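# Three arms set a snap trap on a table

## Task

Arm mounts in the scene frame (metres; facing angle in degrees counter-clockwise from +x): arm1 at x=-0.06 y=-0.43 z=+0.72 facing +90; arm2 at x=-0.50 y=+0.00 z=+0.72 facing +0; arm3 at x=+0.58 y=+0.00 z=+0.72 facing +180. Arm the snap trap: rotate the hammer across to the far side so the hold-down bar keeps it there, and raise the yellow pedal until the lip of its catch rests over the end of the bar. The trap must end flat on the table. Use any number of arms. Nothing counts if only the robot is holding it in place at the end. Finally open the grippers and move the arms away.

## Robot and tools

Setup: three identical i2rt Big YAM arms named arm1, arm2 and arm3. Each has six revolute joints, a two-finger gripper and a wrist camera that sits on top of the hand looking toward the fingertips when joints 1 and 6 are 0 and the hand is level. Reach is about 1.0 m from the joint1 axis. Two fixed room cameras also exist: cam_high and cam_low. All positions use a single scene frame with its origin on the floor and +z up. The hand point lies midway between the fingertips; its z axis runs along the fingers, and the fingers open along its y axis.

execute_actions(actions, cameras): actions is a list holding exactly one action, or empty (an empty list just returns state and images). The action is an object keyed by arm name, each containing "joints": an object of absolute joint targets by name, not offsets. Allowed names and ranges: joint1_rad -2.879 to 2.879 (base yaw, positive counter-clockwise from above, 0 points the way the foot faces); joint2_rad 0 to 3.141 (shoulder, 0 = upper arm back and roughly level, increasing lifts it then moves it forward); joint3_rad 0 to 3.019 (elbow, 0 = folded, increasing opens it); joint4_rad -1.692 to 1.57 (hand pitch, positive tips fingers up); joint5_rad -1.57 to 1.57 (hand sideways swing, positive to the arm's right); joint6_rad -2.094 to 2.094 (hand roll, positive clockwise seen from behind); gripper_m 0 to 0.093 (fingertip gap in metres). Done tolerances are ±0.045, 0.14, 0.09, 0.055, 0.03, 0.035 rad and ±0.003 m. Joints are in radians. Any joint or arm omitted may keep pushing toward an earlier target. Motions within one action start at the same time but finish independently, and paths can swing wide because each joint moves at its own speed. An action lasts at most 15 s. Unknown keys or out-of-range numbers cause the whole call to be refused. cameras lists which images come back (arm1_cam_wrist, arm2_cam_wrist, arm3_cam_wrist, cam_high, cam_low, or "all"); omitted or null means all, [] means none. The "pictures" line gives the image order.

wait(seconds): 0 to 10 s with no new command; returns the same output as an empty action. zoom_image(camera, region): region [x0, y0, x1, y1] in pixels of that camera's latest full image (672x504, origin at top-left), no larger than 504x504. read_manual(section) returns only licence text. finished_scene(scene) ends scene 1 or 2 for good and reports whether it succeeded; the trap must stay set afterward.

Result lines: joint_status tells how each commanded motion ended. off_target means it stopped short and may still be pushing. contact_stop or time_out means it holds where it stopped, though after time_out a joint can still push toward a target clamped near its position (it is then listed in on_its_own). "joint command not followed", with a cause line, means the self/inter-arm collision check withheld that arm's targets; those joints show not_followed and may be retried on later actions. The gripper target in that same action still runs. on_its_own lists uncommanded joints, where "held at" is the target being held, not the measured position. Reissuing a joint's reported position relieves pushing. Very small target changes may produce no motion. Once a stop is reported, the remaining motion calls in that reply are skipped.

Cautions: the arms do not halt on contact and can push hard. Hard arm-to-arm presses fail the run, and the collision check ignores fingers, gripper housings and wrist cameras and may react late. Object contact does not count as robot contact. Avoid knocking items out of the work area, drops, slips and slams. Sustained loads heat motors: a MOTOR HOT line appears at 85 °C, and at 100 °C an OVER-TEMPERATURE FAULT drops that arm, after which unmet keys read limit_stop_at_motor_heat and must be resent. Motion continues during your thinking, with the robot holding the last command. Camera intrinsics are listed per camera; the room cameras have narrow fields of view (about 28 to 30 degrees).

Each tool is called after "Request:" as a command line: name --argument value for each argument, lists and objects as JSON in quotes; but a table of rows of numbers goes row by row, as --pt "numbers of a row", without its own name.

## Session

Request:
execute_actions --actions '[]'

Scene clock: 0.00 s.
arm1.joint_positions: joint1_rad=-0.015 joint2_rad=+0.430 joint3_rad=+1.478 joint4_rad=-1.530 joint5_rad=+0.010 joint6_rad=-0.012 gripper_m=+0.095
arm1.joint_status: not commanded
arm1.hand: x=-0.0572 y=-0.3157 z=+1.2942 quat_wxyz=(-0.369, +0.609, -0.601, -0.364) (m; scene frame)
arm2.joint_positions: joint1_rad=+0.010 joint2_rad=+0.447 joint3_rad=+1.476 joint4_rad=-1.533 joint5_rad=+0.003 joint6_rad=-0.003 gripper_m=+0.095
arm2.joint_status: not commanded
arm2.hand: x=-0.3842 y=-0.0065 z=+1.3381 quat_wxyz=(-0.513, -0.009, -0.858, +0.005) (m; scene frame)
arm3.joint_positions: joint1_rad=+0.005 joint2_rad=+0.427 joint3_rad=+1.454 joint4_rad=-1.553 joint5_rad=-0.007 joint6_rad=-0.014 gripper_m=+0.095
arm3.joint_status: not commanded
arm3.hand: x=+0.4623 y=+0.0096 z=+1.3372 quat_wxyz=(-0.005, +0.868, -0.012, -0.497) (m; scene frame)
pictures: arm1_cam_wrist, arm2_cam_wrist, arm3_cam_wrist, cam_high, cam_low
Images, in order (width x height): arm1_cam_wrist 672x504, arm2_cam_wrist 672x504, arm3_cam_wrist 672x504, cam_high 672x504, cam_low 672x504.

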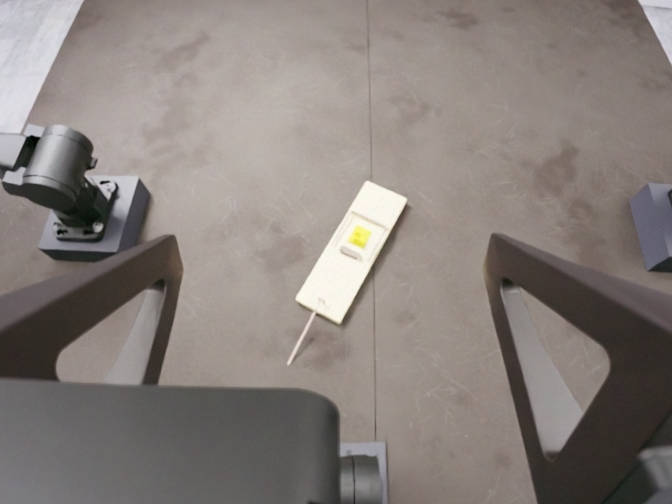

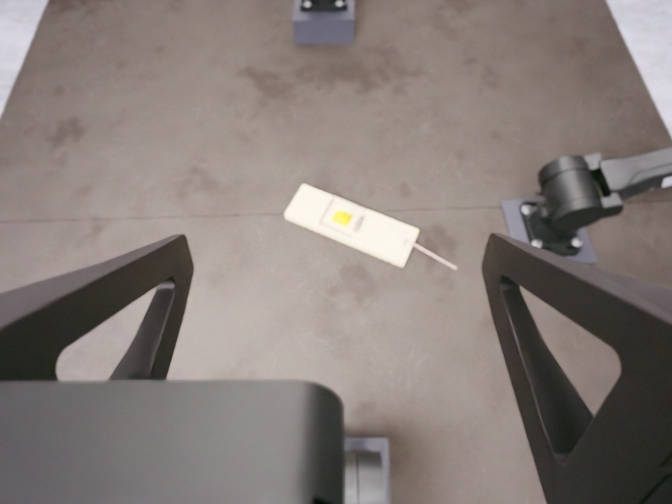

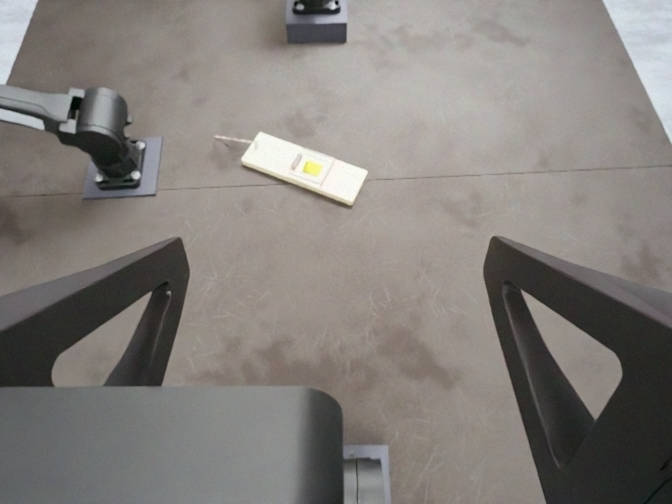

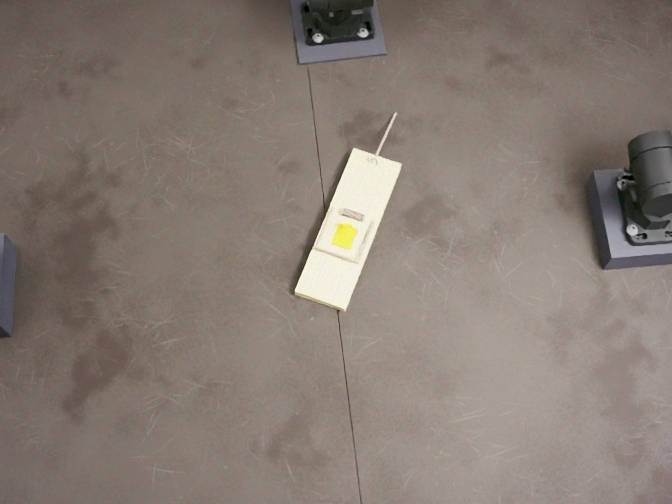

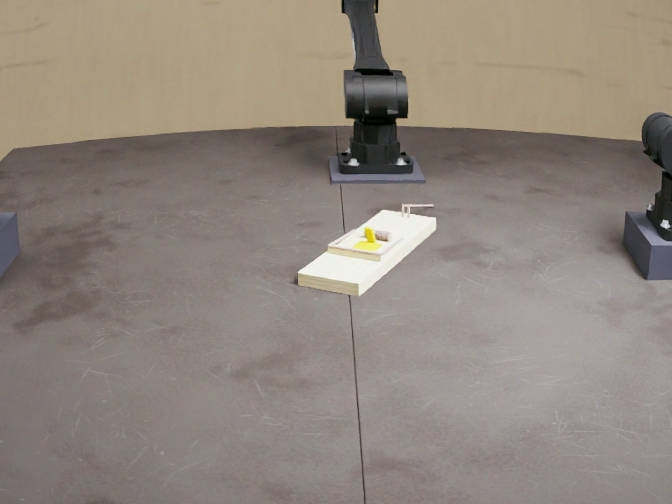

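Request:
zoom_image --camera "cam_high" --region '[260, 100, 440, 320]'

Request:
zoom_image --camera "cam_low" --region '[290, 190, 450, 310]'

Region (260, 100, 440, 320) of cam_high's 672x504 image, scaled by 2.291, with more detail than that image has; it fills the left 412 columns of this view, and the rest is white.

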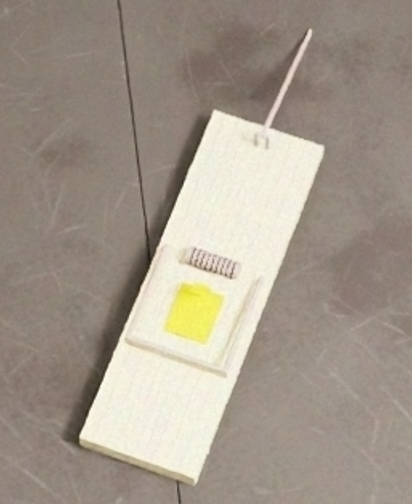

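Region (290, 190, 450, 310) of cam_low's 672x504 image, scaled by 3.150, with more detail than that image has; it fills the top 378 rows of this view, and the rest is white.

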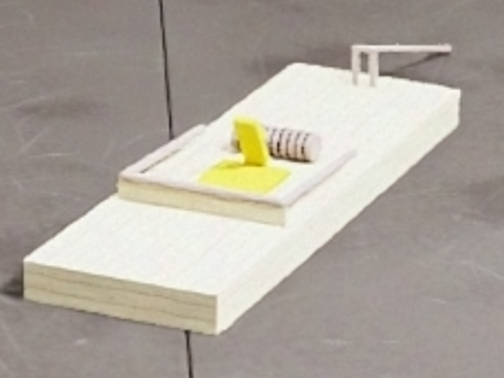

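Request:
execute_actions --actions '[{"arm1":{"joints":{"joint2_rad":1.206,"joint3_rad":1.11,"joint4_rad":-1.475}}}]' --cameras '["arm1_cam_wrist","cam_high","cam_low"]'

Scene clock: 2.33 s.
arm1.joint_positions: joint1_rad=-0.015 joint2_rad=+1.201 joint3_rad=+1.105 joint4_rad=-1.486 joint5_rad=+0.010 joint6_rad=-0.012 gripper_m=+0.095
arm1.joint_status: all done
arm1.hand: x=-0.0601 y=-0.1046 z=+0.9528 quat_wxyz=(+0.001, +0.715, -0.699, +0.007) (m; scene frame)
arm2.joint_positions: joint1_rad=+0.010 joint2_rad=+0.447 joint3_rad=+1.476 joint4_rad=-1.533 joint5_rad=+0.003 joint6_rad=-0.003 gripper_m=+0.095
arm2.joint_status: not commanded
arm2.hand: x=-0.3842 y=-0.0065 z=+1.3381 quat_wxyz=(-0.513, -0.009, -0.858, +0.005) (m; scene frame)
arm3.joint_positions: joint1_rad=+0.005 joint2_rad=+0.427 joint3_rad=+1.454 joint4_rad=-1.553 joint5_rad=-0.007 joint6_rad=-0.014 gripper_m=+0.095
arm3.joint_status: not commanded
arm3.hand: x=+0.4623 y=+0.0096 z=+1.3372 quat_wxyz=(-0.005, +0.868, -0.012, -0.497) (m; scene frame)
pictures: arm1_cam_wrist, cam_high, cam_low
Images, in order (width x height): arm1_cam_wrist 672x504, cam_high 672x504, cam_low 672x504.

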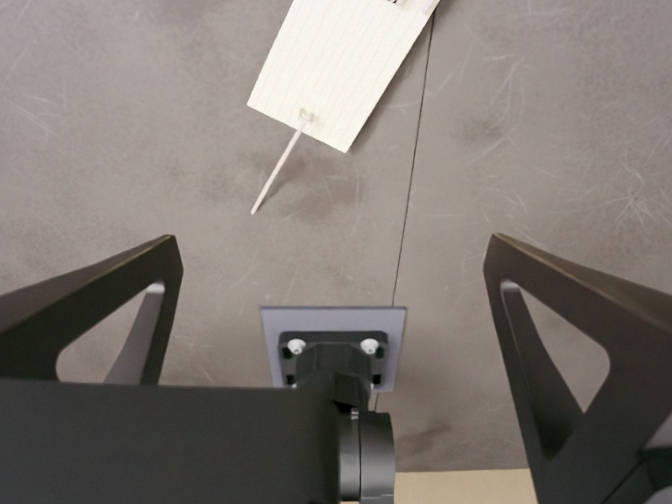

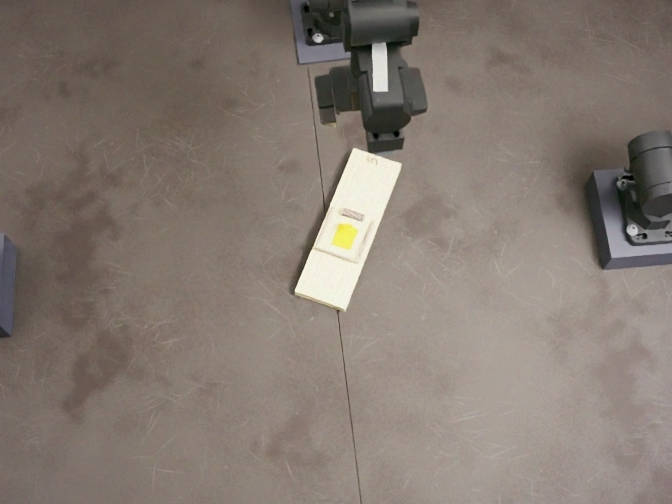

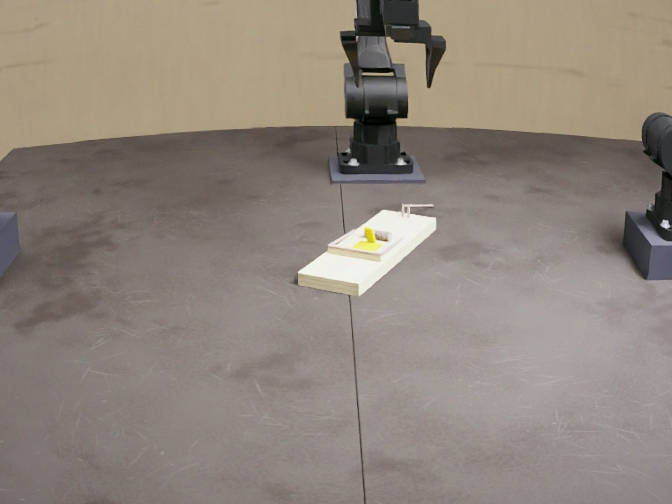

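Request:
execute_actions --actions '[{"arm1":{"joints":{"joint2_rad":1.521,"joint3_rad":1.416,"joint4_rad":-1.466}}}]' --cameras '["arm1_cam_wrist"]'

Request:
zoom_image --camera "arm1_cam_wrist" --region '[200, 0, 560, 280]'

Scene clock: 3.83 s.
arm1.joint_positions: joint1_rad=-0.015 joint2_rad=+1.528 joint3_rad=+1.357 joint4_rad=-1.476 joint5_rad=+0.010 joint6_rad=-0.012 gripper_m=+0.095
arm1.joint_status: all done
arm1.hand: x=-0.0612 y=+0.0012 z=+0.9290 quat_wxyz=(+0.024, +0.714, -0.699, +0.029) (m; scene frame)
arm2.joint_positions: joint1_rad=+0.010 joint2_rad=+0.447 joint3_rad=+1.476 joint4_rad=-1.533 joint5_rad=+0.003 joint6_rad=-0.003 gripper_m=+0.095
arm2.joint_status: not commanded
arm2.hand: x=-0.3842 y=-0.0065 z=+1.3381 quat_wxyz=(-0.513, -0.009, -0.858, +0.005) (m; scene frame)
arm3.joint_positions: joint1_rad=+0.005 joint2_rad=+0.427 joint3_rad=+1.454 joint4_rad=-1.553 joint5_rad=-0.007 joint6_rad=-0.014 gripper_m=+0.095
arm3.joint_status: not commanded
arm3.hand: x=+0.4623 y=+0.0096 z=+1.3372 quat_wxyz=(-0.005, +0.868, -0.012, -0.497) (m; scene frame)
pictures: arm1_cam_wrist
Images, in order (width x height): arm1_cam_wrist 672x504.

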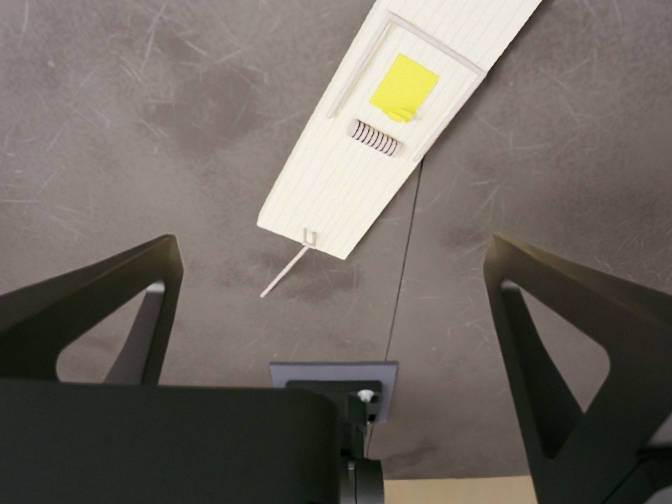

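Region (200, 0, 560, 280) of arm1_cam_wrist's 672x504 image, scaled by 1.400, with more detail than that image has.

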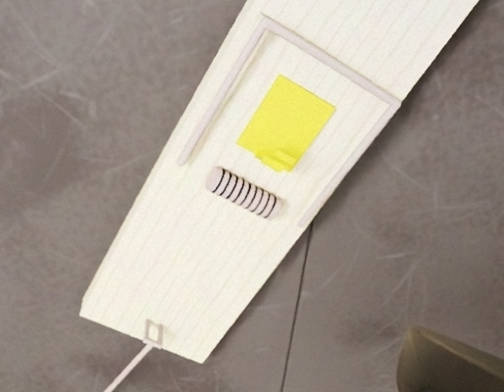

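Request:
execute_actions --actions '[{"arm1":{"joints":{"joint2_rad":1.372,"joint3_rad":0.81,"joint4_rad":-1.0,"joint6_rad":0.48}}}]' --cameras '["arm1_cam_wrist","cam_high","cam_low"]'

Scene clock: 6.77 s.
arm1.joint_positions: joint1_rad=-0.015 joint2_rad=+1.379 joint3_rad=+0.813 joint4_rad=-1.018 joint5_rad=+0.010 joint6_rad=+0.462 gripper_m=+0.095
arm1.joint_status: all done
arm1.hand: x=-0.0607 y=-0.0947 z=+0.7917 quat_wxyz=(+0.000, +0.530, -0.848, +0.008) (m; scene frame)
arm2.joint_positions: joint1_rad=+0.010 joint2_rad=+0.447 joint3_rad=+1.476 joint4_rad=-1.533 joint5_rad=+0.003 joint6_rad=-0.003 gripper_m=+0.095
arm2.joint_status: not commanded
arm2.hand: x=-0.3842 y=-0.0065 z=+1.3381 quat_wxyz=(-0.513, -0.009, -0.858, +0.005) (m; scene frame)
arm3.joint_positions: joint1_rad=+0.005 joint2_rad=+0.427 joint3_rad=+1.454 joint4_rad=-1.553 joint5_rad=-0.007 joint6_rad=-0.014 gripper_m=+0.095
arm3.joint_status: not commanded
arm3.hand: x=+0.4623 y=+0.0096 z=+1.3372 quat_wxyz=(-0.005, +0.868, -0.012, -0.497) (m; scene frame)
pictures: arm1_cam_wrist, cam_high, cam_low
Images, in order (width x height): arm1_cam_wrist 672x504, cam_high 672x504, cam_low 672x504.

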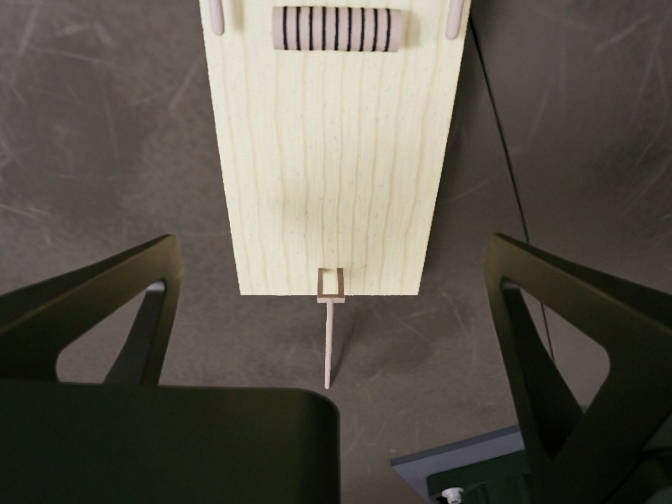

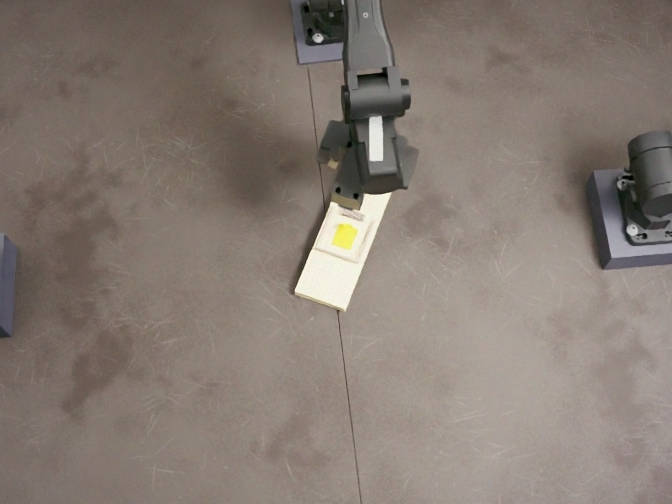

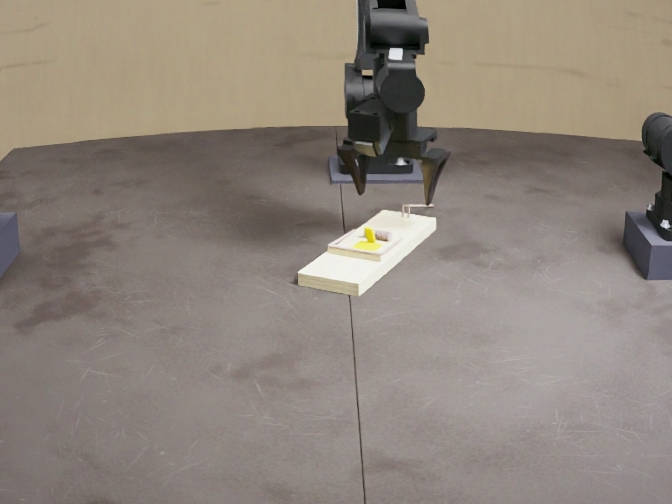

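Request:
execute_actions --actions '[{"arm1":{"joints":{"joint2_rad":1.48,"joint3_rad":0.738,"joint4_rad":-0.815}}}]' --cameras '["arm1_cam_wrist","cam_low"]'

Request:
execute_actions --actions '[{"arm1":{"joints":{"gripper_m":0.06}}}]' --cameras '[]'

Request:
execute_actions --actions '[{"arm1":{"joints":{"joint6_rad":-0.03}}}]' --cameras '["arm1_cam_wrist","cam_low","cam_high"]'

Scene clock: 7.93 s.
arm1.joint_positions: joint1_rad=-0.016 joint2_rad=+1.481 joint3_rad=+0.742 joint4_rad=-0.834 joint5_rad=+0.009 joint6_rad=+0.462 gripper_m=+0.095
arm1.joint_status: all done
arm1.hand: x=-0.0607 y=-0.0927 z=+0.7377 quat_wxyz=(-0.002, +0.530, -0.848, +0.002) (m; scene frame)
arm2.joint_positions: joint1_rad=+0.010 joint2_rad=+0.447 joint3_rad=+1.476 joint4_rad=-1.533 joint5_rad=+0.003 joint6_rad=-0.003 gripper_m=+0.095
arm2.joint_status: not commanded
arm2.hand: x=-0.3842 y=-0.0065 z=+1.3381 quat_wxyz=(-0.513, -0.009, -0.858, +0.005) (m; scene frame)
arm3.joint_positions: joint1_rad=+0.005 joint2_rad=+0.427 joint3_rad=+1.454 joint4_rad=-1.553 joint5_rad=-0.007 joint6_rad=-0.014 gripper_m=+0.095
arm3.joint_status: not commanded
arm3.hand: x=+0.4623 y=+0.0096 z=+1.3372 quat_wxyz=(-0.005, +0.868, -0.012, -0.497) (m; scene frame)
pictures: arm1_cam_wrist, cam_low
Images, in order (width x height): arm1_cam_wrist 672x504, cam_low 672x504.

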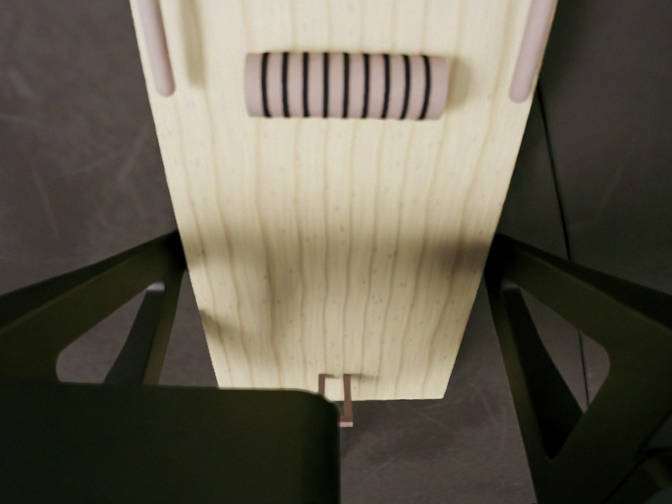

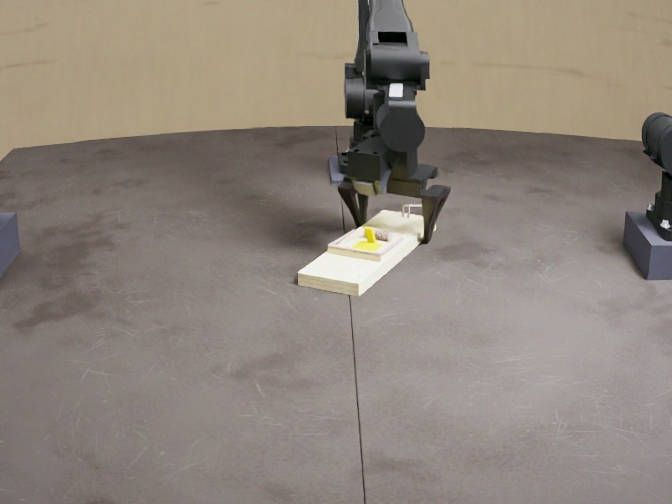

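Scene clock: 8.47 s.
arm1.joint_positions: joint1_rad=-0.016 joint2_rad=+1.481 joint3_rad=+0.742 joint4_rad=-0.833 joint5_rad=+0.010 joint6_rad=+0.465 gripper_m=+0.080
arm1.joint_status: gripper_m off_target (ended at +0.080, target +0.060)
arm1.hand: x=-0.0606 y=-0.0925 z=+0.7377 quat_wxyz=(-0.003, +0.529, -0.849, +0.002) (m; scene frame)
arm2.joint_positions: joint1_rad=+0.010 joint2_rad=+0.447 joint3_rad=+1.476 joint4_rad=-1.533 joint5_rad=+0.003 joint6_rad=-0.003 gripper_m=+0.095
arm2.joint_status: not commanded
arm2.hand: x=-0.3842 y=-0.0065 z=+1.3381 quat_wxyz=(-0.513, -0.009, -0.858, +0.005) (m; scene frame)
arm3.joint_positions: joint1_rad=+0.005 joint2_rad=+0.427 joint3_rad=+1.454 joint4_rad=-1.553 joint5_rad=-0.007 joint6_rad=-0.014 gripper_m=+0.095
arm3.joint_status: not commanded
arm3.hand: x=+0.4623 y=+0.0096 z=+1.3372 quat_wxyz=(-0.005, +0.868, -0.012, -0.497) (m; scene frame)
pictures: none
No camera images: the call's "cameras" was empty. Leave "cameras" out to get every camera's image.

Scene clock: 11.00 s.
arm1.joint_positions: joint1_rad=-0.016 joint2_rad=+1.481 joint3_rad=+0.742 joint4_rad=-0.833 joint5_rad=+0.016 joint6_rad=+0.010 gripper_m=+0.080
arm1.joint_status: joint6_rad time_out (moved -0.455 of -0.495)
arm1.on_its_own: joint6_rad reads +0.010 and still pushes toward -0.030 since a time_out
arm1.hand: x=-0.0596 y=-0.0924 z=+0.7377 quat_wxyz=(-0.004, +0.707, -0.708, +0.005) (m; scene frame)
arm2.joint_positions: joint1_rad=+0.010 joint2_rad=+0.447 joint3_rad=+1.476 joint4_rad=-1.533 joint5_rad=+0.003 joint6_rad=-0.003 gripper_m=+0.095
arm2.joint_status: not commanded
arm2.hand: x=-0.3842 y=-0.0065 z=+1.3381 quat_wxyz=(-0.513, -0.009, -0.858, +0.005) (m; scene frame)
arm3.joint_positions: joint1_rad=+0.005 joint2_rad=+0.427 joint3_rad=+1.454 joint4_rad=-1.553 joint5_rad=-0.007 joint6_rad=-0.014 gripper_m=+0.095
arm3.joint_status: not commanded
arm3.hand: x=+0.4623 y=+0.0096 z=+1.3372 quat_wxyz=(-0.005, +0.868, -0.012, -0.497) (m; scene frame)
pictures: arm1_cam_wrist, cam_high, cam_low
Images, in order (width x height): arm1_cam_wrist 672x504, cam_high 672x504, cam_low 672x504.

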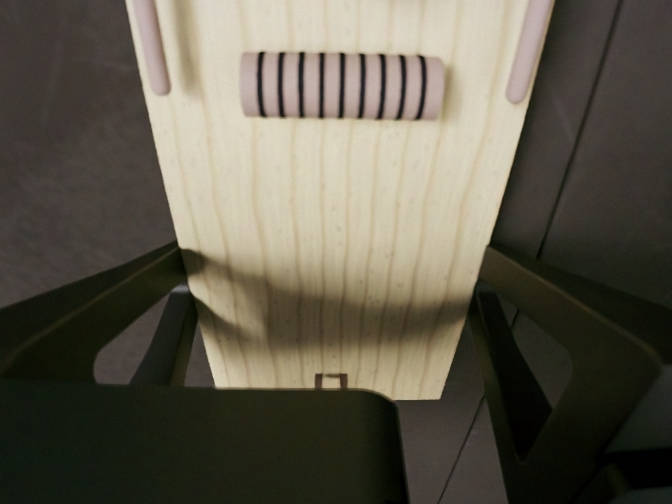

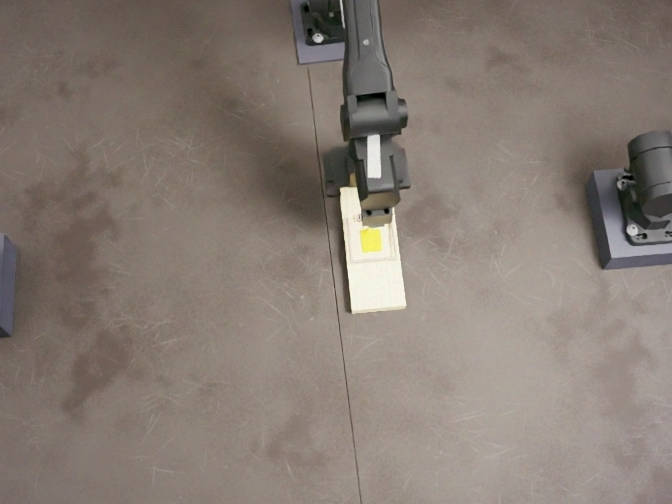

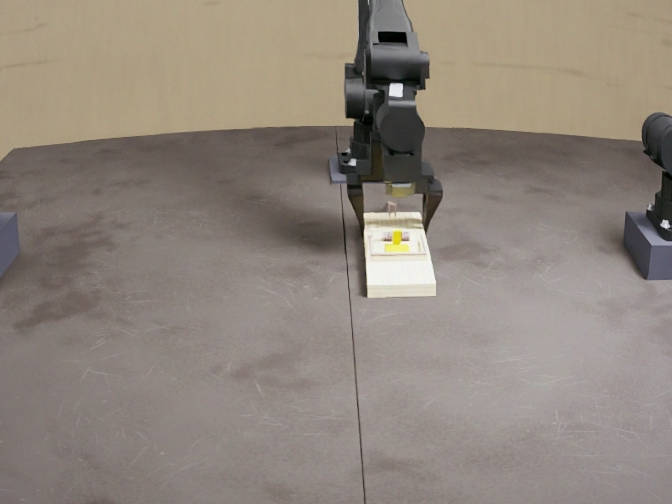

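Request:
execute_actions --actions '[{"arm1":{"joints":{"gripper_m":0.093,"joint6_rad":0.01}},"arm3":{"joints":{"joint1_rad":-0.242,"joint2_rad":1.5,"joint3_rad":1.5,"joint4_rad":-1.4,"joint5_rad":-0.45,"joint6_rad":1.3}}}]' --cameras '[]'

Request:
execute_actions --actions '[{"arm1":{"joints":{"joint2_rad":0.9,"joint3_rad":0.738,"joint4_rad":-1.2}}}]' --cameras '[]'

Request:
execute_actions --actions '[{"arm3":{"joints":{"joint2_rad":2.2,"joint3_rad":1.9,"joint4_rad":-1.295}}}]' --cameras '["arm3_cam_wrist","cam_low","cam_high"]'

Scene clock: 21.00 s.
arm1.joint_positions: joint1_rad=-0.016 joint2_rad=+1.481 joint3_rad=+0.742 joint4_rad=-0.832 joint5_rad=+0.014 joint6_rad=+0.010 gripper_m=+0.093
arm1.joint_status: all done
arm1.hand: x=-0.0598 y=-0.0922 z=+0.7378 quat_wxyz=(-0.004, +0.707, -0.708, +0.004) (m; scene frame)
arm2.joint_positions: joint1_rad=+0.010 joint2_rad=+0.447 joint3_rad=+1.476 joint4_rad=-1.533 joint5_rad=+0.003 joint6_rad=-0.003 gripper_m=+0.095
arm2.joint_status: not commanded
arm2.hand: x=-0.3842 y=-0.0065 z=+1.3381 quat_wxyz=(-0.513, -0.009, -0.858, +0.005) (m; scene frame)
arm3.joint_positions: joint1_rad=-0.235 joint2_rad=+1.498 joint3_rad=+1.488 joint4_rad=-1.405 joint5_rad=-0.446 joint6_rad=+1.292 gripper_m=+0.095
arm3.joint_status: all done
arm3.hand: x=+0.0978 y=+0.0645 z=+1.0654 quat_wxyz=(+0.232, +0.698, -0.676, +0.046) (m; scene frame)
pictures: none
No camera images: the call's "cameras" was empty. Leave "cameras" out to get every camera's image.

Scene clock: 22.17 s.
arm1.joint_positions: joint1_rad=-0.016 joint2_rad=+0.896 joint3_rad=+0.742 joint4_rad=-1.183 joint5_rad=+0.014 joint6_rad=+0.010 gripper_m=+0.093
arm1.joint_status: all done
arm1.hand: x=-0.0588 y=-0.1575 z=+0.8979 quat_wxyz=(-0.086, +0.701, -0.704, -0.079) (m; scene frame)
arm2.joint_positions: joint1_rad=+0.010 joint2_rad=+0.447 joint3_rad=+1.476 joint4_rad=-1.533 joint5_rad=+0.003 joint6_rad=-0.003 gripper_m=+0.095
arm2.joint_status: not commanded
arm2.hand: x=-0.3842 y=-0.0065 z=+1.3381 quat_wxyz=(-0.513, -0.009, -0.858, +0.005) (m; scene frame)
arm3.joint_positions: joint1_rad=-0.235 joint2_rad=+1.498 joint3_rad=+1.488 joint4_rad=-1.405 joint5_rad=-0.446 joint6_rad=+1.292 gripper_m=+0.095
arm3.joint_status: not commanded
arm3.hand: x=+0.0978 y=+0.0645 z=+1.0654 quat_wxyz=(+0.232, +0.698, -0.676, +0.046) (m; scene frame)
pictures: none
No camera images: the call's "cameras" was empty. Leave "cameras" out to get every camera's image.

Scene clock: 23.63 s.
arm1.joint_positions: joint1_rad=-0.016 joint2_rad=+0.896 joint3_rad=+0.742 joint4_rad=-1.183 joint5_rad=+0.014 joint6_rad=+0.010 gripper_m=+0.093
arm1.joint_status: not commanded
arm1.hand: x=-0.0588 y=-0.1575 z=+0.8979 quat_wxyz=(-0.086, +0.701, -0.704, -0.079) (m; scene frame)
arm2.joint_positions: joint1_rad=+0.010 joint2_rad=+0.447 joint3_rad=+1.476 joint4_rad=-1.533 joint5_rad=+0.003 joint6_rad=-0.003 gripper_m=+0.095
arm2.joint_status: not commanded
arm2.hand: x=-0.3842 y=-0.0065 z=+1.3381 quat_wxyz=(-0.513, -0.009, -0.858, +0.005) (m; scene frame)
arm3.joint_positions: joint1_rad=-0.235 joint2_rad=+2.230 joint3_rad=+1.854 joint4_rad=-1.297 joint5_rad=-0.447 joint6_rad=+1.293 gripper_m=+0.095
arm3.joint_status: all done
arm3.hand: x=-0.0550 y=+0.1057 z=+0.8017 quat_wxyz=(+0.172, +0.679, -0.697, +0.156) (m; scene frame)
pictures: arm3_cam_wrist, cam_high, cam_low
Images, in order (width x height): arm3_cam_wrist 672x504, cam_high 672x504, cam_low 672x504.

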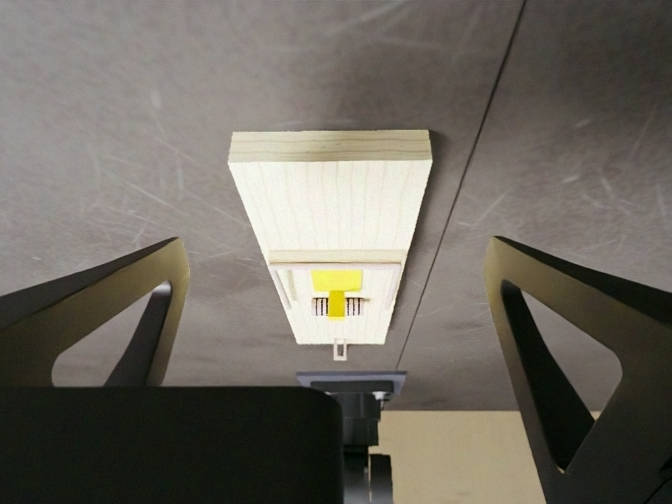

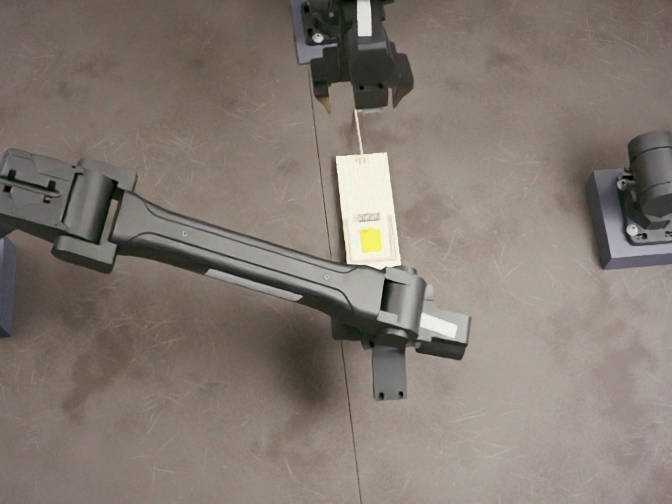

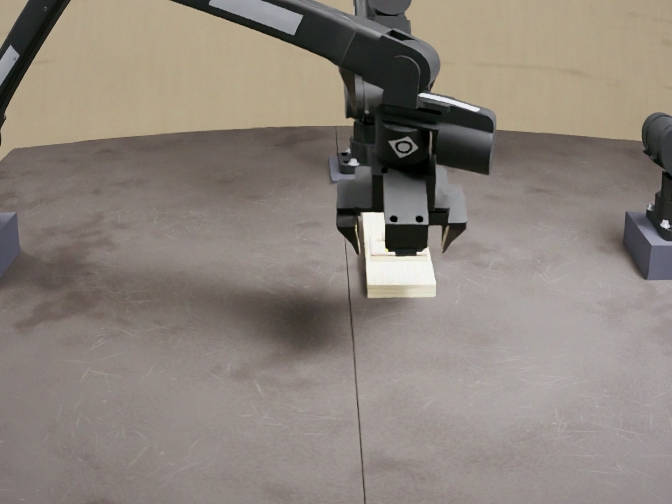

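Request:
execute_actions --actions '[{"arm3":{"joints":{"joint1_rad":-0.195,"joint2_rad":2.265,"joint3_rad":1.895,"joint4_rad":-1.25,"joint6_rad":1.35}}}]' --cameras '["arm3_cam_wrist"]'

Scene clock: 24.77 s.
arm1.joint_positions: joint1_rad=-0.016 joint2_rad=+0.896 joint3_rad=+0.742 joint4_rad=-1.183 joint5_rad=+0.014 joint6_rad=+0.010 gripper_m=+0.093
arm1.joint_status: not commanded
arm1.hand: x=-0.0588 y=-0.1575 z=+0.8979 quat_wxyz=(-0.086, +0.701, -0.704, -0.079) (m; scene frame)
arm2.joint_positions: joint1_rad=+0.010 joint2_rad=+0.447 joint3_rad=+1.476 joint4_rad=-1.533 joint5_rad=+0.003 joint6_rad=-0.003 gripper_m=+0.095
arm2.joint_status: not commanded
arm2.hand: x=-0.3842 y=-0.0065 z=+1.3381 quat_wxyz=(-0.513, -0.009, -0.858, +0.005) (m; scene frame)
arm3.joint_positions: joint1_rad=-0.192 joint2_rad=+2.232 joint3_rad=+1.854 joint4_rad=-1.260 joint5_rad=-0.447 joint6_rad=+1.341 gripper_m=+0.095
arm3.joint_status: all done
arm3.hand: x=-0.0670 y=+0.0799 z=+0.7998 quat_wxyz=(+0.174, +0.680, -0.696, +0.149) (m; scene frame)
pictures: arm3_cam_wrist
Images, in order (width x height): arm3_cam_wrist 672x504.

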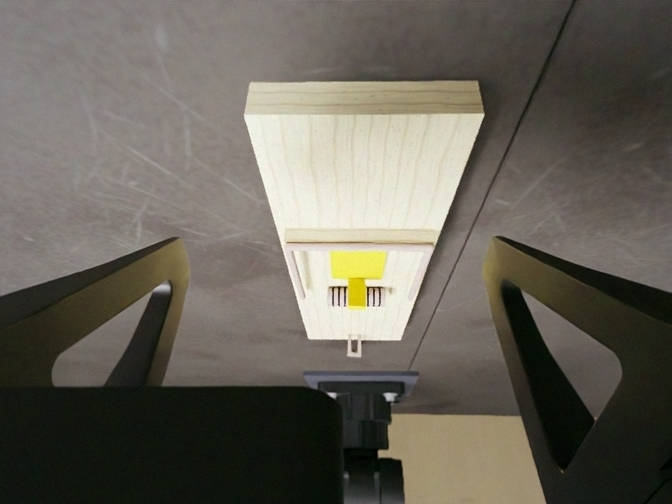

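Request:
execute_actions --actions '[{"arm3":{"joints":{"joint2_rad":2.3}}}]' --cameras '["arm3_cam_wrist"]'

Scene clock: 25.67 s.
arm1.joint_positions: joint1_rad=-0.016 joint2_rad=+0.896 joint3_rad=+0.742 joint4_rad=-1.183 joint5_rad=+0.014 joint6_rad=+0.010 gripper_m=+0.093
arm1.joint_status: not commanded
arm1.hand: x=-0.0588 y=-0.1575 z=+0.8979 quat_wxyz=(-0.086, +0.701, -0.704, -0.079) (m; scene frame)
arm2.joint_positions: joint1_rad=+0.010 joint2_rad=+0.447 joint3_rad=+1.476 joint4_rad=-1.533 joint5_rad=+0.003 joint6_rad=-0.003 gripper_m=+0.095
arm2.joint_status: not commanded
arm2.hand: x=-0.3842 y=-0.0065 z=+1.3381 quat_wxyz=(-0.513, -0.009, -0.858, +0.005) (m; scene frame)
arm3.joint_positions: joint1_rad=-0.192 joint2_rad=+2.281 joint3_rad=+1.854 joint4_rad=-1.259 joint5_rad=-0.447 joint6_rad=+1.342 gripper_m=+0.095
arm3.joint_status: all done
arm3.hand: x=-0.0610 y=+0.0782 z=+0.7696 quat_wxyz=(+0.161, +0.676, -0.699, +0.169) (m; scene frame)
pictures: arm3_cam_wrist
Images, in order (width x height): arm3_cam_wrist 672x504.

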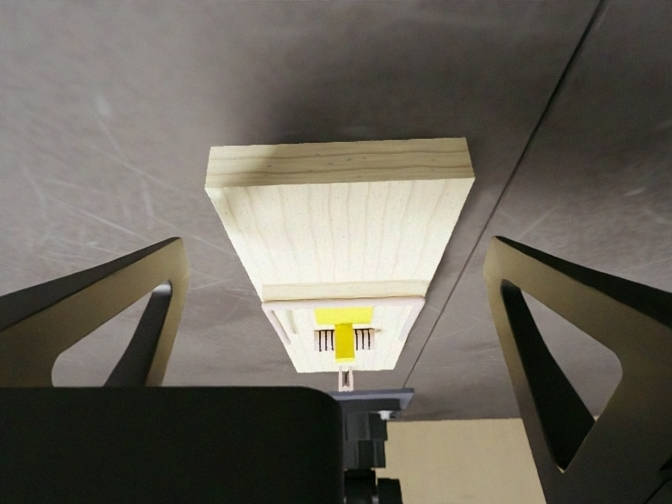

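Request:
execute_actions --actions '[{"arm3":{"joints":{"joint1_rad":-0.16,"joint2_rad":2.352,"joint4_rad":-1.21,"joint6_rad":1.39}}}]' --cameras '["arm3_cam_wrist","cam_low"]'

Scene clock: 26.70 s.
arm1.joint_positions: joint1_rad=-0.016 joint2_rad=+0.896 joint3_rad=+0.742 joint4_rad=-1.183 joint5_rad=+0.014 joint6_rad=+0.010 gripper_m=+0.093
arm1.joint_status: not commanded
arm1.hand: x=-0.0588 y=-0.1575 z=+0.8979 quat_wxyz=(-0.086, +0.701, -0.704, -0.079) (m; scene frame)
arm2.joint_positions: joint1_rad=+0.010 joint2_rad=+0.447 joint3_rad=+1.476 joint4_rad=-1.533 joint5_rad=+0.003 joint6_rad=-0.003 gripper_m=+0.095
arm2.joint_status: not commanded
arm2.hand: x=-0.3842 y=-0.0065 z=+1.3381 quat_wxyz=(-0.513, -0.009, -0.858, +0.005) (m; scene frame)
arm3.joint_positions: joint1_rad=-0.166 joint2_rad=+2.323 joint3_rad=+1.856 joint4_rad=-1.217 joint5_rad=-0.452 joint6_rad=+1.380 gripper_m=+0.095
arm3.joint_status: all done
arm3.hand: x=-0.0664 y=+0.0612 z=+0.7435 quat_wxyz=(+0.158, +0.671, -0.703, +0.175) (m; scene frame)
pictures: arm3_cam_wrist, cam_low
Images, in order (width x height): arm3_cam_wrist 672x504, cam_low 672x504.

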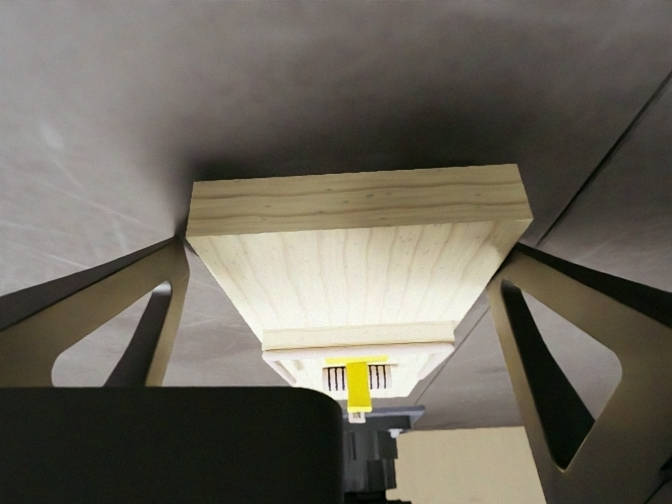

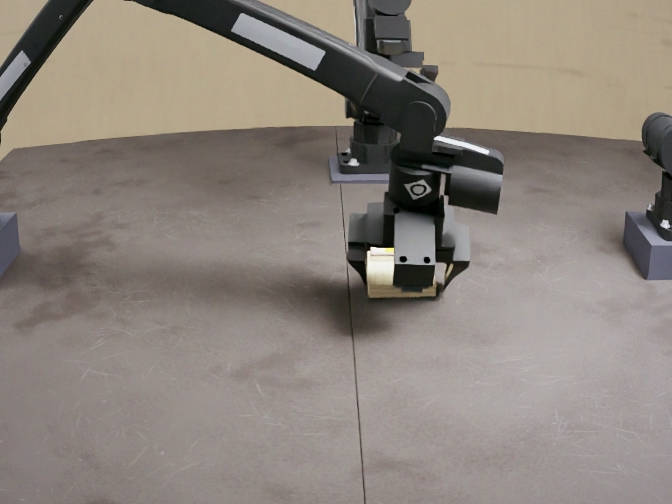

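Request:
execute_actions --actions '[{"arm3":{"joints":{"joint2_rad":2.29,"joint4_rad":-1.26}}}]' --cameras '["arm3_cam_wrist"]'

Request:
execute_actions --actions '[{"arm3":{"joints":{"joint2_rad":2.355,"joint4_rad":-1.235}}}]' --cameras '["arm3_cam_wrist","cam_low"]'

Scene clock: 27.53 s.
arm1.joint_positions: joint1_rad=-0.016 joint2_rad=+0.896 joint3_rad=+0.742 joint4_rad=-1.183 joint5_rad=+0.014 joint6_rad=+0.010 gripper_m=+0.093
arm1.joint_status: not commanded
arm1.hand: x=-0.0588 y=-0.1575 z=+0.8979 quat_wxyz=(-0.086, +0.701, -0.704, -0.079) (m; scene frame)
arm2.joint_positions: joint1_rad=+0.010 joint2_rad=+0.447 joint3_rad=+1.476 joint4_rad=-1.533 joint5_rad=+0.003 joint6_rad=-0.003 gripper_m=+0.095
arm2.joint_status: not commanded
arm2.hand: x=-0.3842 y=-0.0065 z=+1.3381 quat_wxyz=(-0.513, -0.009, -0.858, +0.005) (m; scene frame)
arm3.joint_positions: joint1_rad=-0.166 joint2_rad=+2.322 joint3_rad=+1.856 joint4_rad=-1.249 joint5_rad=-0.452 joint6_rad=+1.380 gripper_m=+0.095
arm3.joint_status: all done
arm3.hand: x=-0.0596 y=+0.0598 z=+0.7449 quat_wxyz=(+0.150, +0.668, -0.705, +0.187) (m; scene frame)
pictures: arm3_cam_wrist
Images, in order (width x height): arm3_cam_wrist 672x504.

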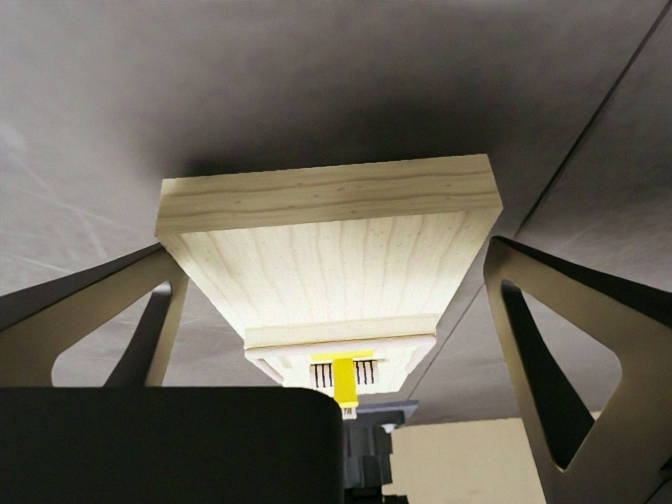

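Scene clock: 28.10 s.
arm1.joint_positions: joint1_rad=-0.016 joint2_rad=+0.896 joint3_rad=+0.742 joint4_rad=-1.183 joint5_rad=+0.014 joint6_rad=+0.010 gripper_m=+0.093
arm1.joint_status: not commanded
arm1.hand: x=-0.0588 y=-0.1575 z=+0.8979 quat_wxyz=(-0.086, +0.701, -0.704, -0.079) (m; scene frame)
arm2.joint_positions: joint1_rad=+0.010 joint2_rad=+0.447 joint3_rad=+1.476 joint4_rad=-1.533 joint5_rad=+0.003 joint6_rad=-0.003 gripper_m=+0.095
arm2.joint_status: not commanded
arm2.hand: x=-0.3842 y=-0.0065 z=+1.3381 quat_wxyz=(-0.513, -0.009, -0.858, +0.005) (m; scene frame)
arm3.joint_positions: joint1_rad=-0.166 joint2_rad=+2.322 joint3_rad=+1.856 joint4_rad=-1.246 joint5_rad=-0.452 joint6_rad=+1.380 gripper_m=+0.095
arm3.joint_status: all done
arm3.hand: x=-0.0601 y=+0.0599 z=+0.7448 quat_wxyz=(+0.150, +0.668, -0.705, +0.186) (m; scene frame)
pictures: arm3_cam_wrist, cam_low
Images, in order (width x height): arm3_cam_wrist 672x504, cam_low 672x504.

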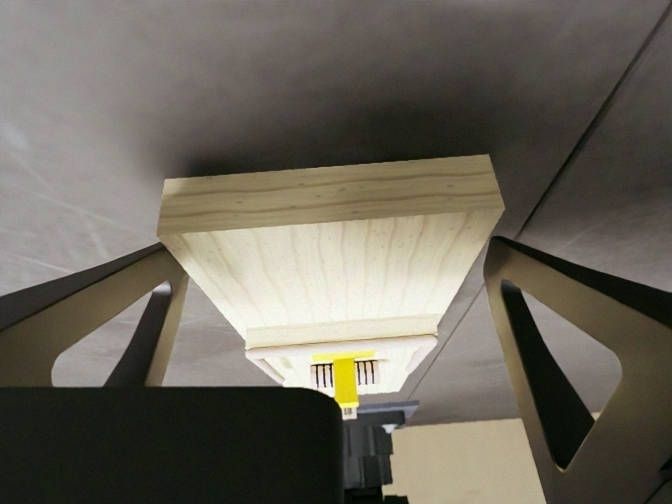

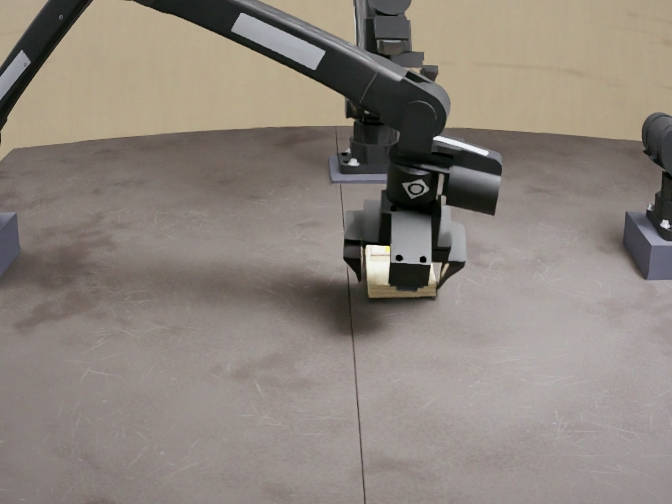

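Request:
execute_actions --actions '[{"arm3":{"joints":{"joint2_rad":2.385,"joint4_rad":-1.21}}}]' --cameras '["arm3_cam_wrist"]'

Request:
execute_actions --actions '[{"arm3":{"joints":{"gripper_m":0.06}}}]' --cameras '["arm3_cam_wrist","cam_high","arm1_cam_wrist"]'

Scene clock: 28.90 s.
arm1.joint_positions: joint1_rad=-0.016 joint2_rad=+0.896 joint3_rad=+0.742 joint4_rad=-1.183 joint5_rad=+0.014 joint6_rad=+0.010 gripper_m=+0.093
arm1.joint_status: not commanded
arm1.hand: x=-0.0588 y=-0.1575 z=+0.8979 quat_wxyz=(-0.086, +0.701, -0.704, -0.079) (m; scene frame)
arm2.joint_positions: joint1_rad=+0.010 joint2_rad=+0.447 joint3_rad=+1.476 joint4_rad=-1.533 joint5_rad=+0.003 joint6_rad=-0.003 gripper_m=+0.095
arm2.joint_status: not commanded
arm2.hand: x=-0.3842 y=-0.0065 z=+1.3381 quat_wxyz=(-0.513, -0.009, -0.858, +0.005) (m; scene frame)
arm3.joint_positions: joint1_rad=-0.166 joint2_rad=+2.323 joint3_rad=+1.856 joint4_rad=-1.226 joint5_rad=-0.453 joint6_rad=+1.380 gripper_m=+0.095
arm3.joint_status: all done
arm3.hand: x=-0.0644 y=+0.0607 z=+0.7433 quat_wxyz=(+0.156, +0.670, -0.704, +0.179) (m; scene frame)
pictures: arm3_cam_wrist
Images, in order (width x height): arm3_cam_wrist 672x504.

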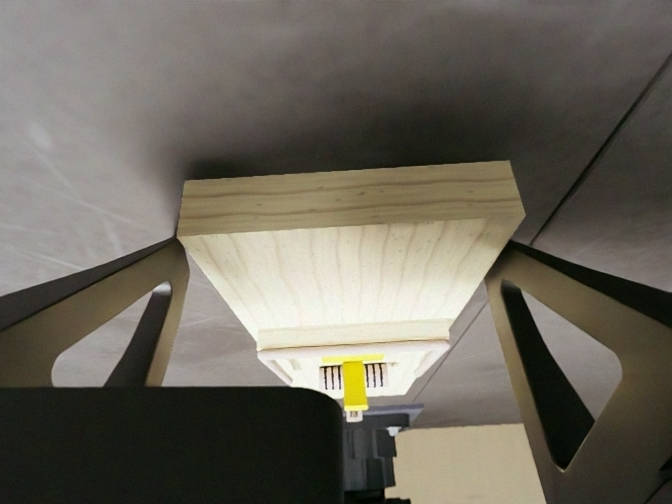

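Scene clock: 29.43 s.
arm1.joint_positions: joint1_rad=-0.016 joint2_rad=+0.896 joint3_rad=+0.742 joint4_rad=-1.183 joint5_rad=+0.014 joint6_rad=+0.010 gripper_m=+0.093
arm1.joint_status: not commanded
arm1.hand: x=-0.0588 y=-0.1575 z=+0.8979 quat_wxyz=(-0.086, +0.701, -0.704, -0.079) (m; scene frame)
arm2.joint_positions: joint1_rad=+0.010 joint2_rad=+0.447 joint3_rad=+1.476 joint4_rad=-1.533 joint5_rad=+0.003 joint6_rad=-0.003 gripper_m=+0.095
arm2.joint_status: not commanded
arm2.hand: x=-0.3842 y=-0.0065 z=+1.3381 quat_wxyz=(-0.513, -0.009, -0.858, +0.005) (m; scene frame)
arm3.joint_positions: joint1_rad=-0.166 joint2_rad=+2.325 joint3_rad=+1.857 joint4_rad=-1.218 joint5_rad=-0.454 joint6_rad=+1.381 gripper_m=+0.079
arm3.joint_status: gripper_m off_target (ended at +0.079, target +0.060)
arm3.hand: x=-0.0664 y=+0.0607 z=+0.7425 quat_wxyz=(+0.158, +0.670, -0.703, +0.176) (m; scene frame)
pictures: arm1_cam_wrist, arm3_cam_wrist, cam_high
Images, in order (width x height): arm1_cam_wrist 672x504, arm3_cam_wrist 672x504, cam_high 672x504.

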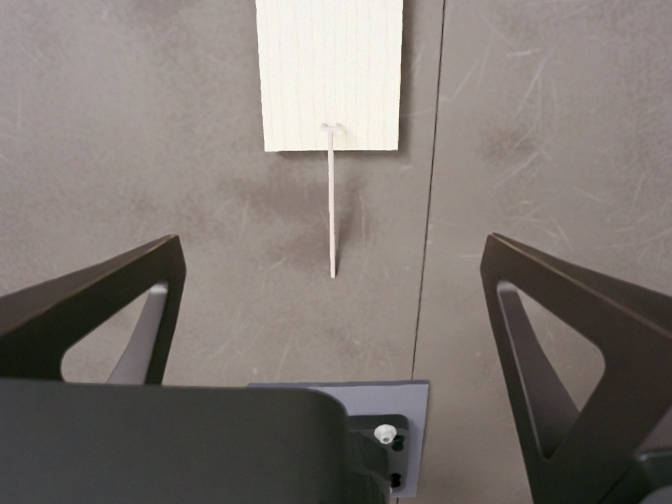

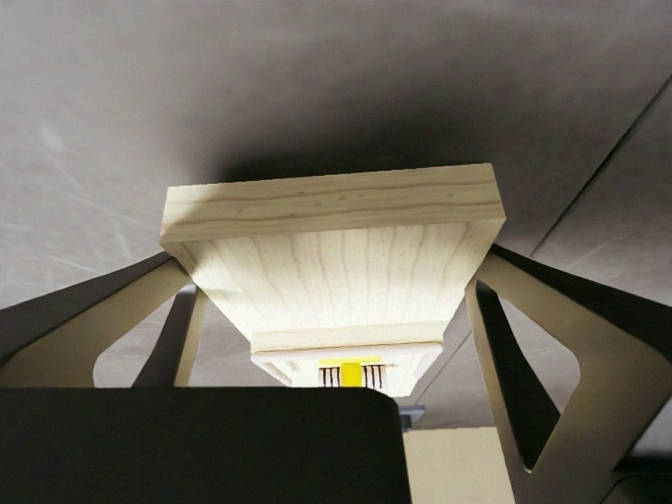

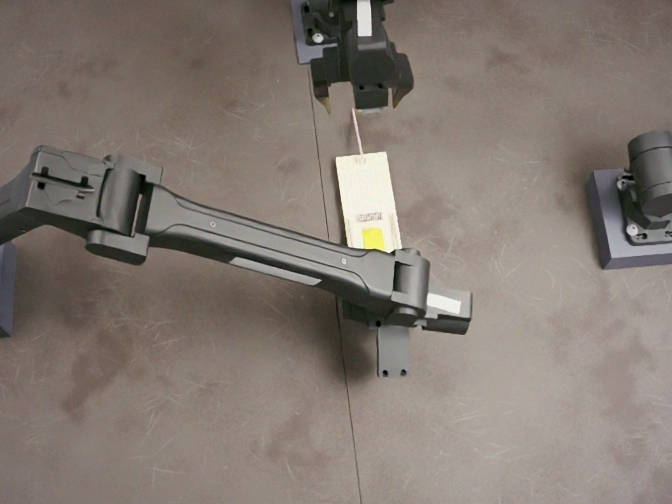

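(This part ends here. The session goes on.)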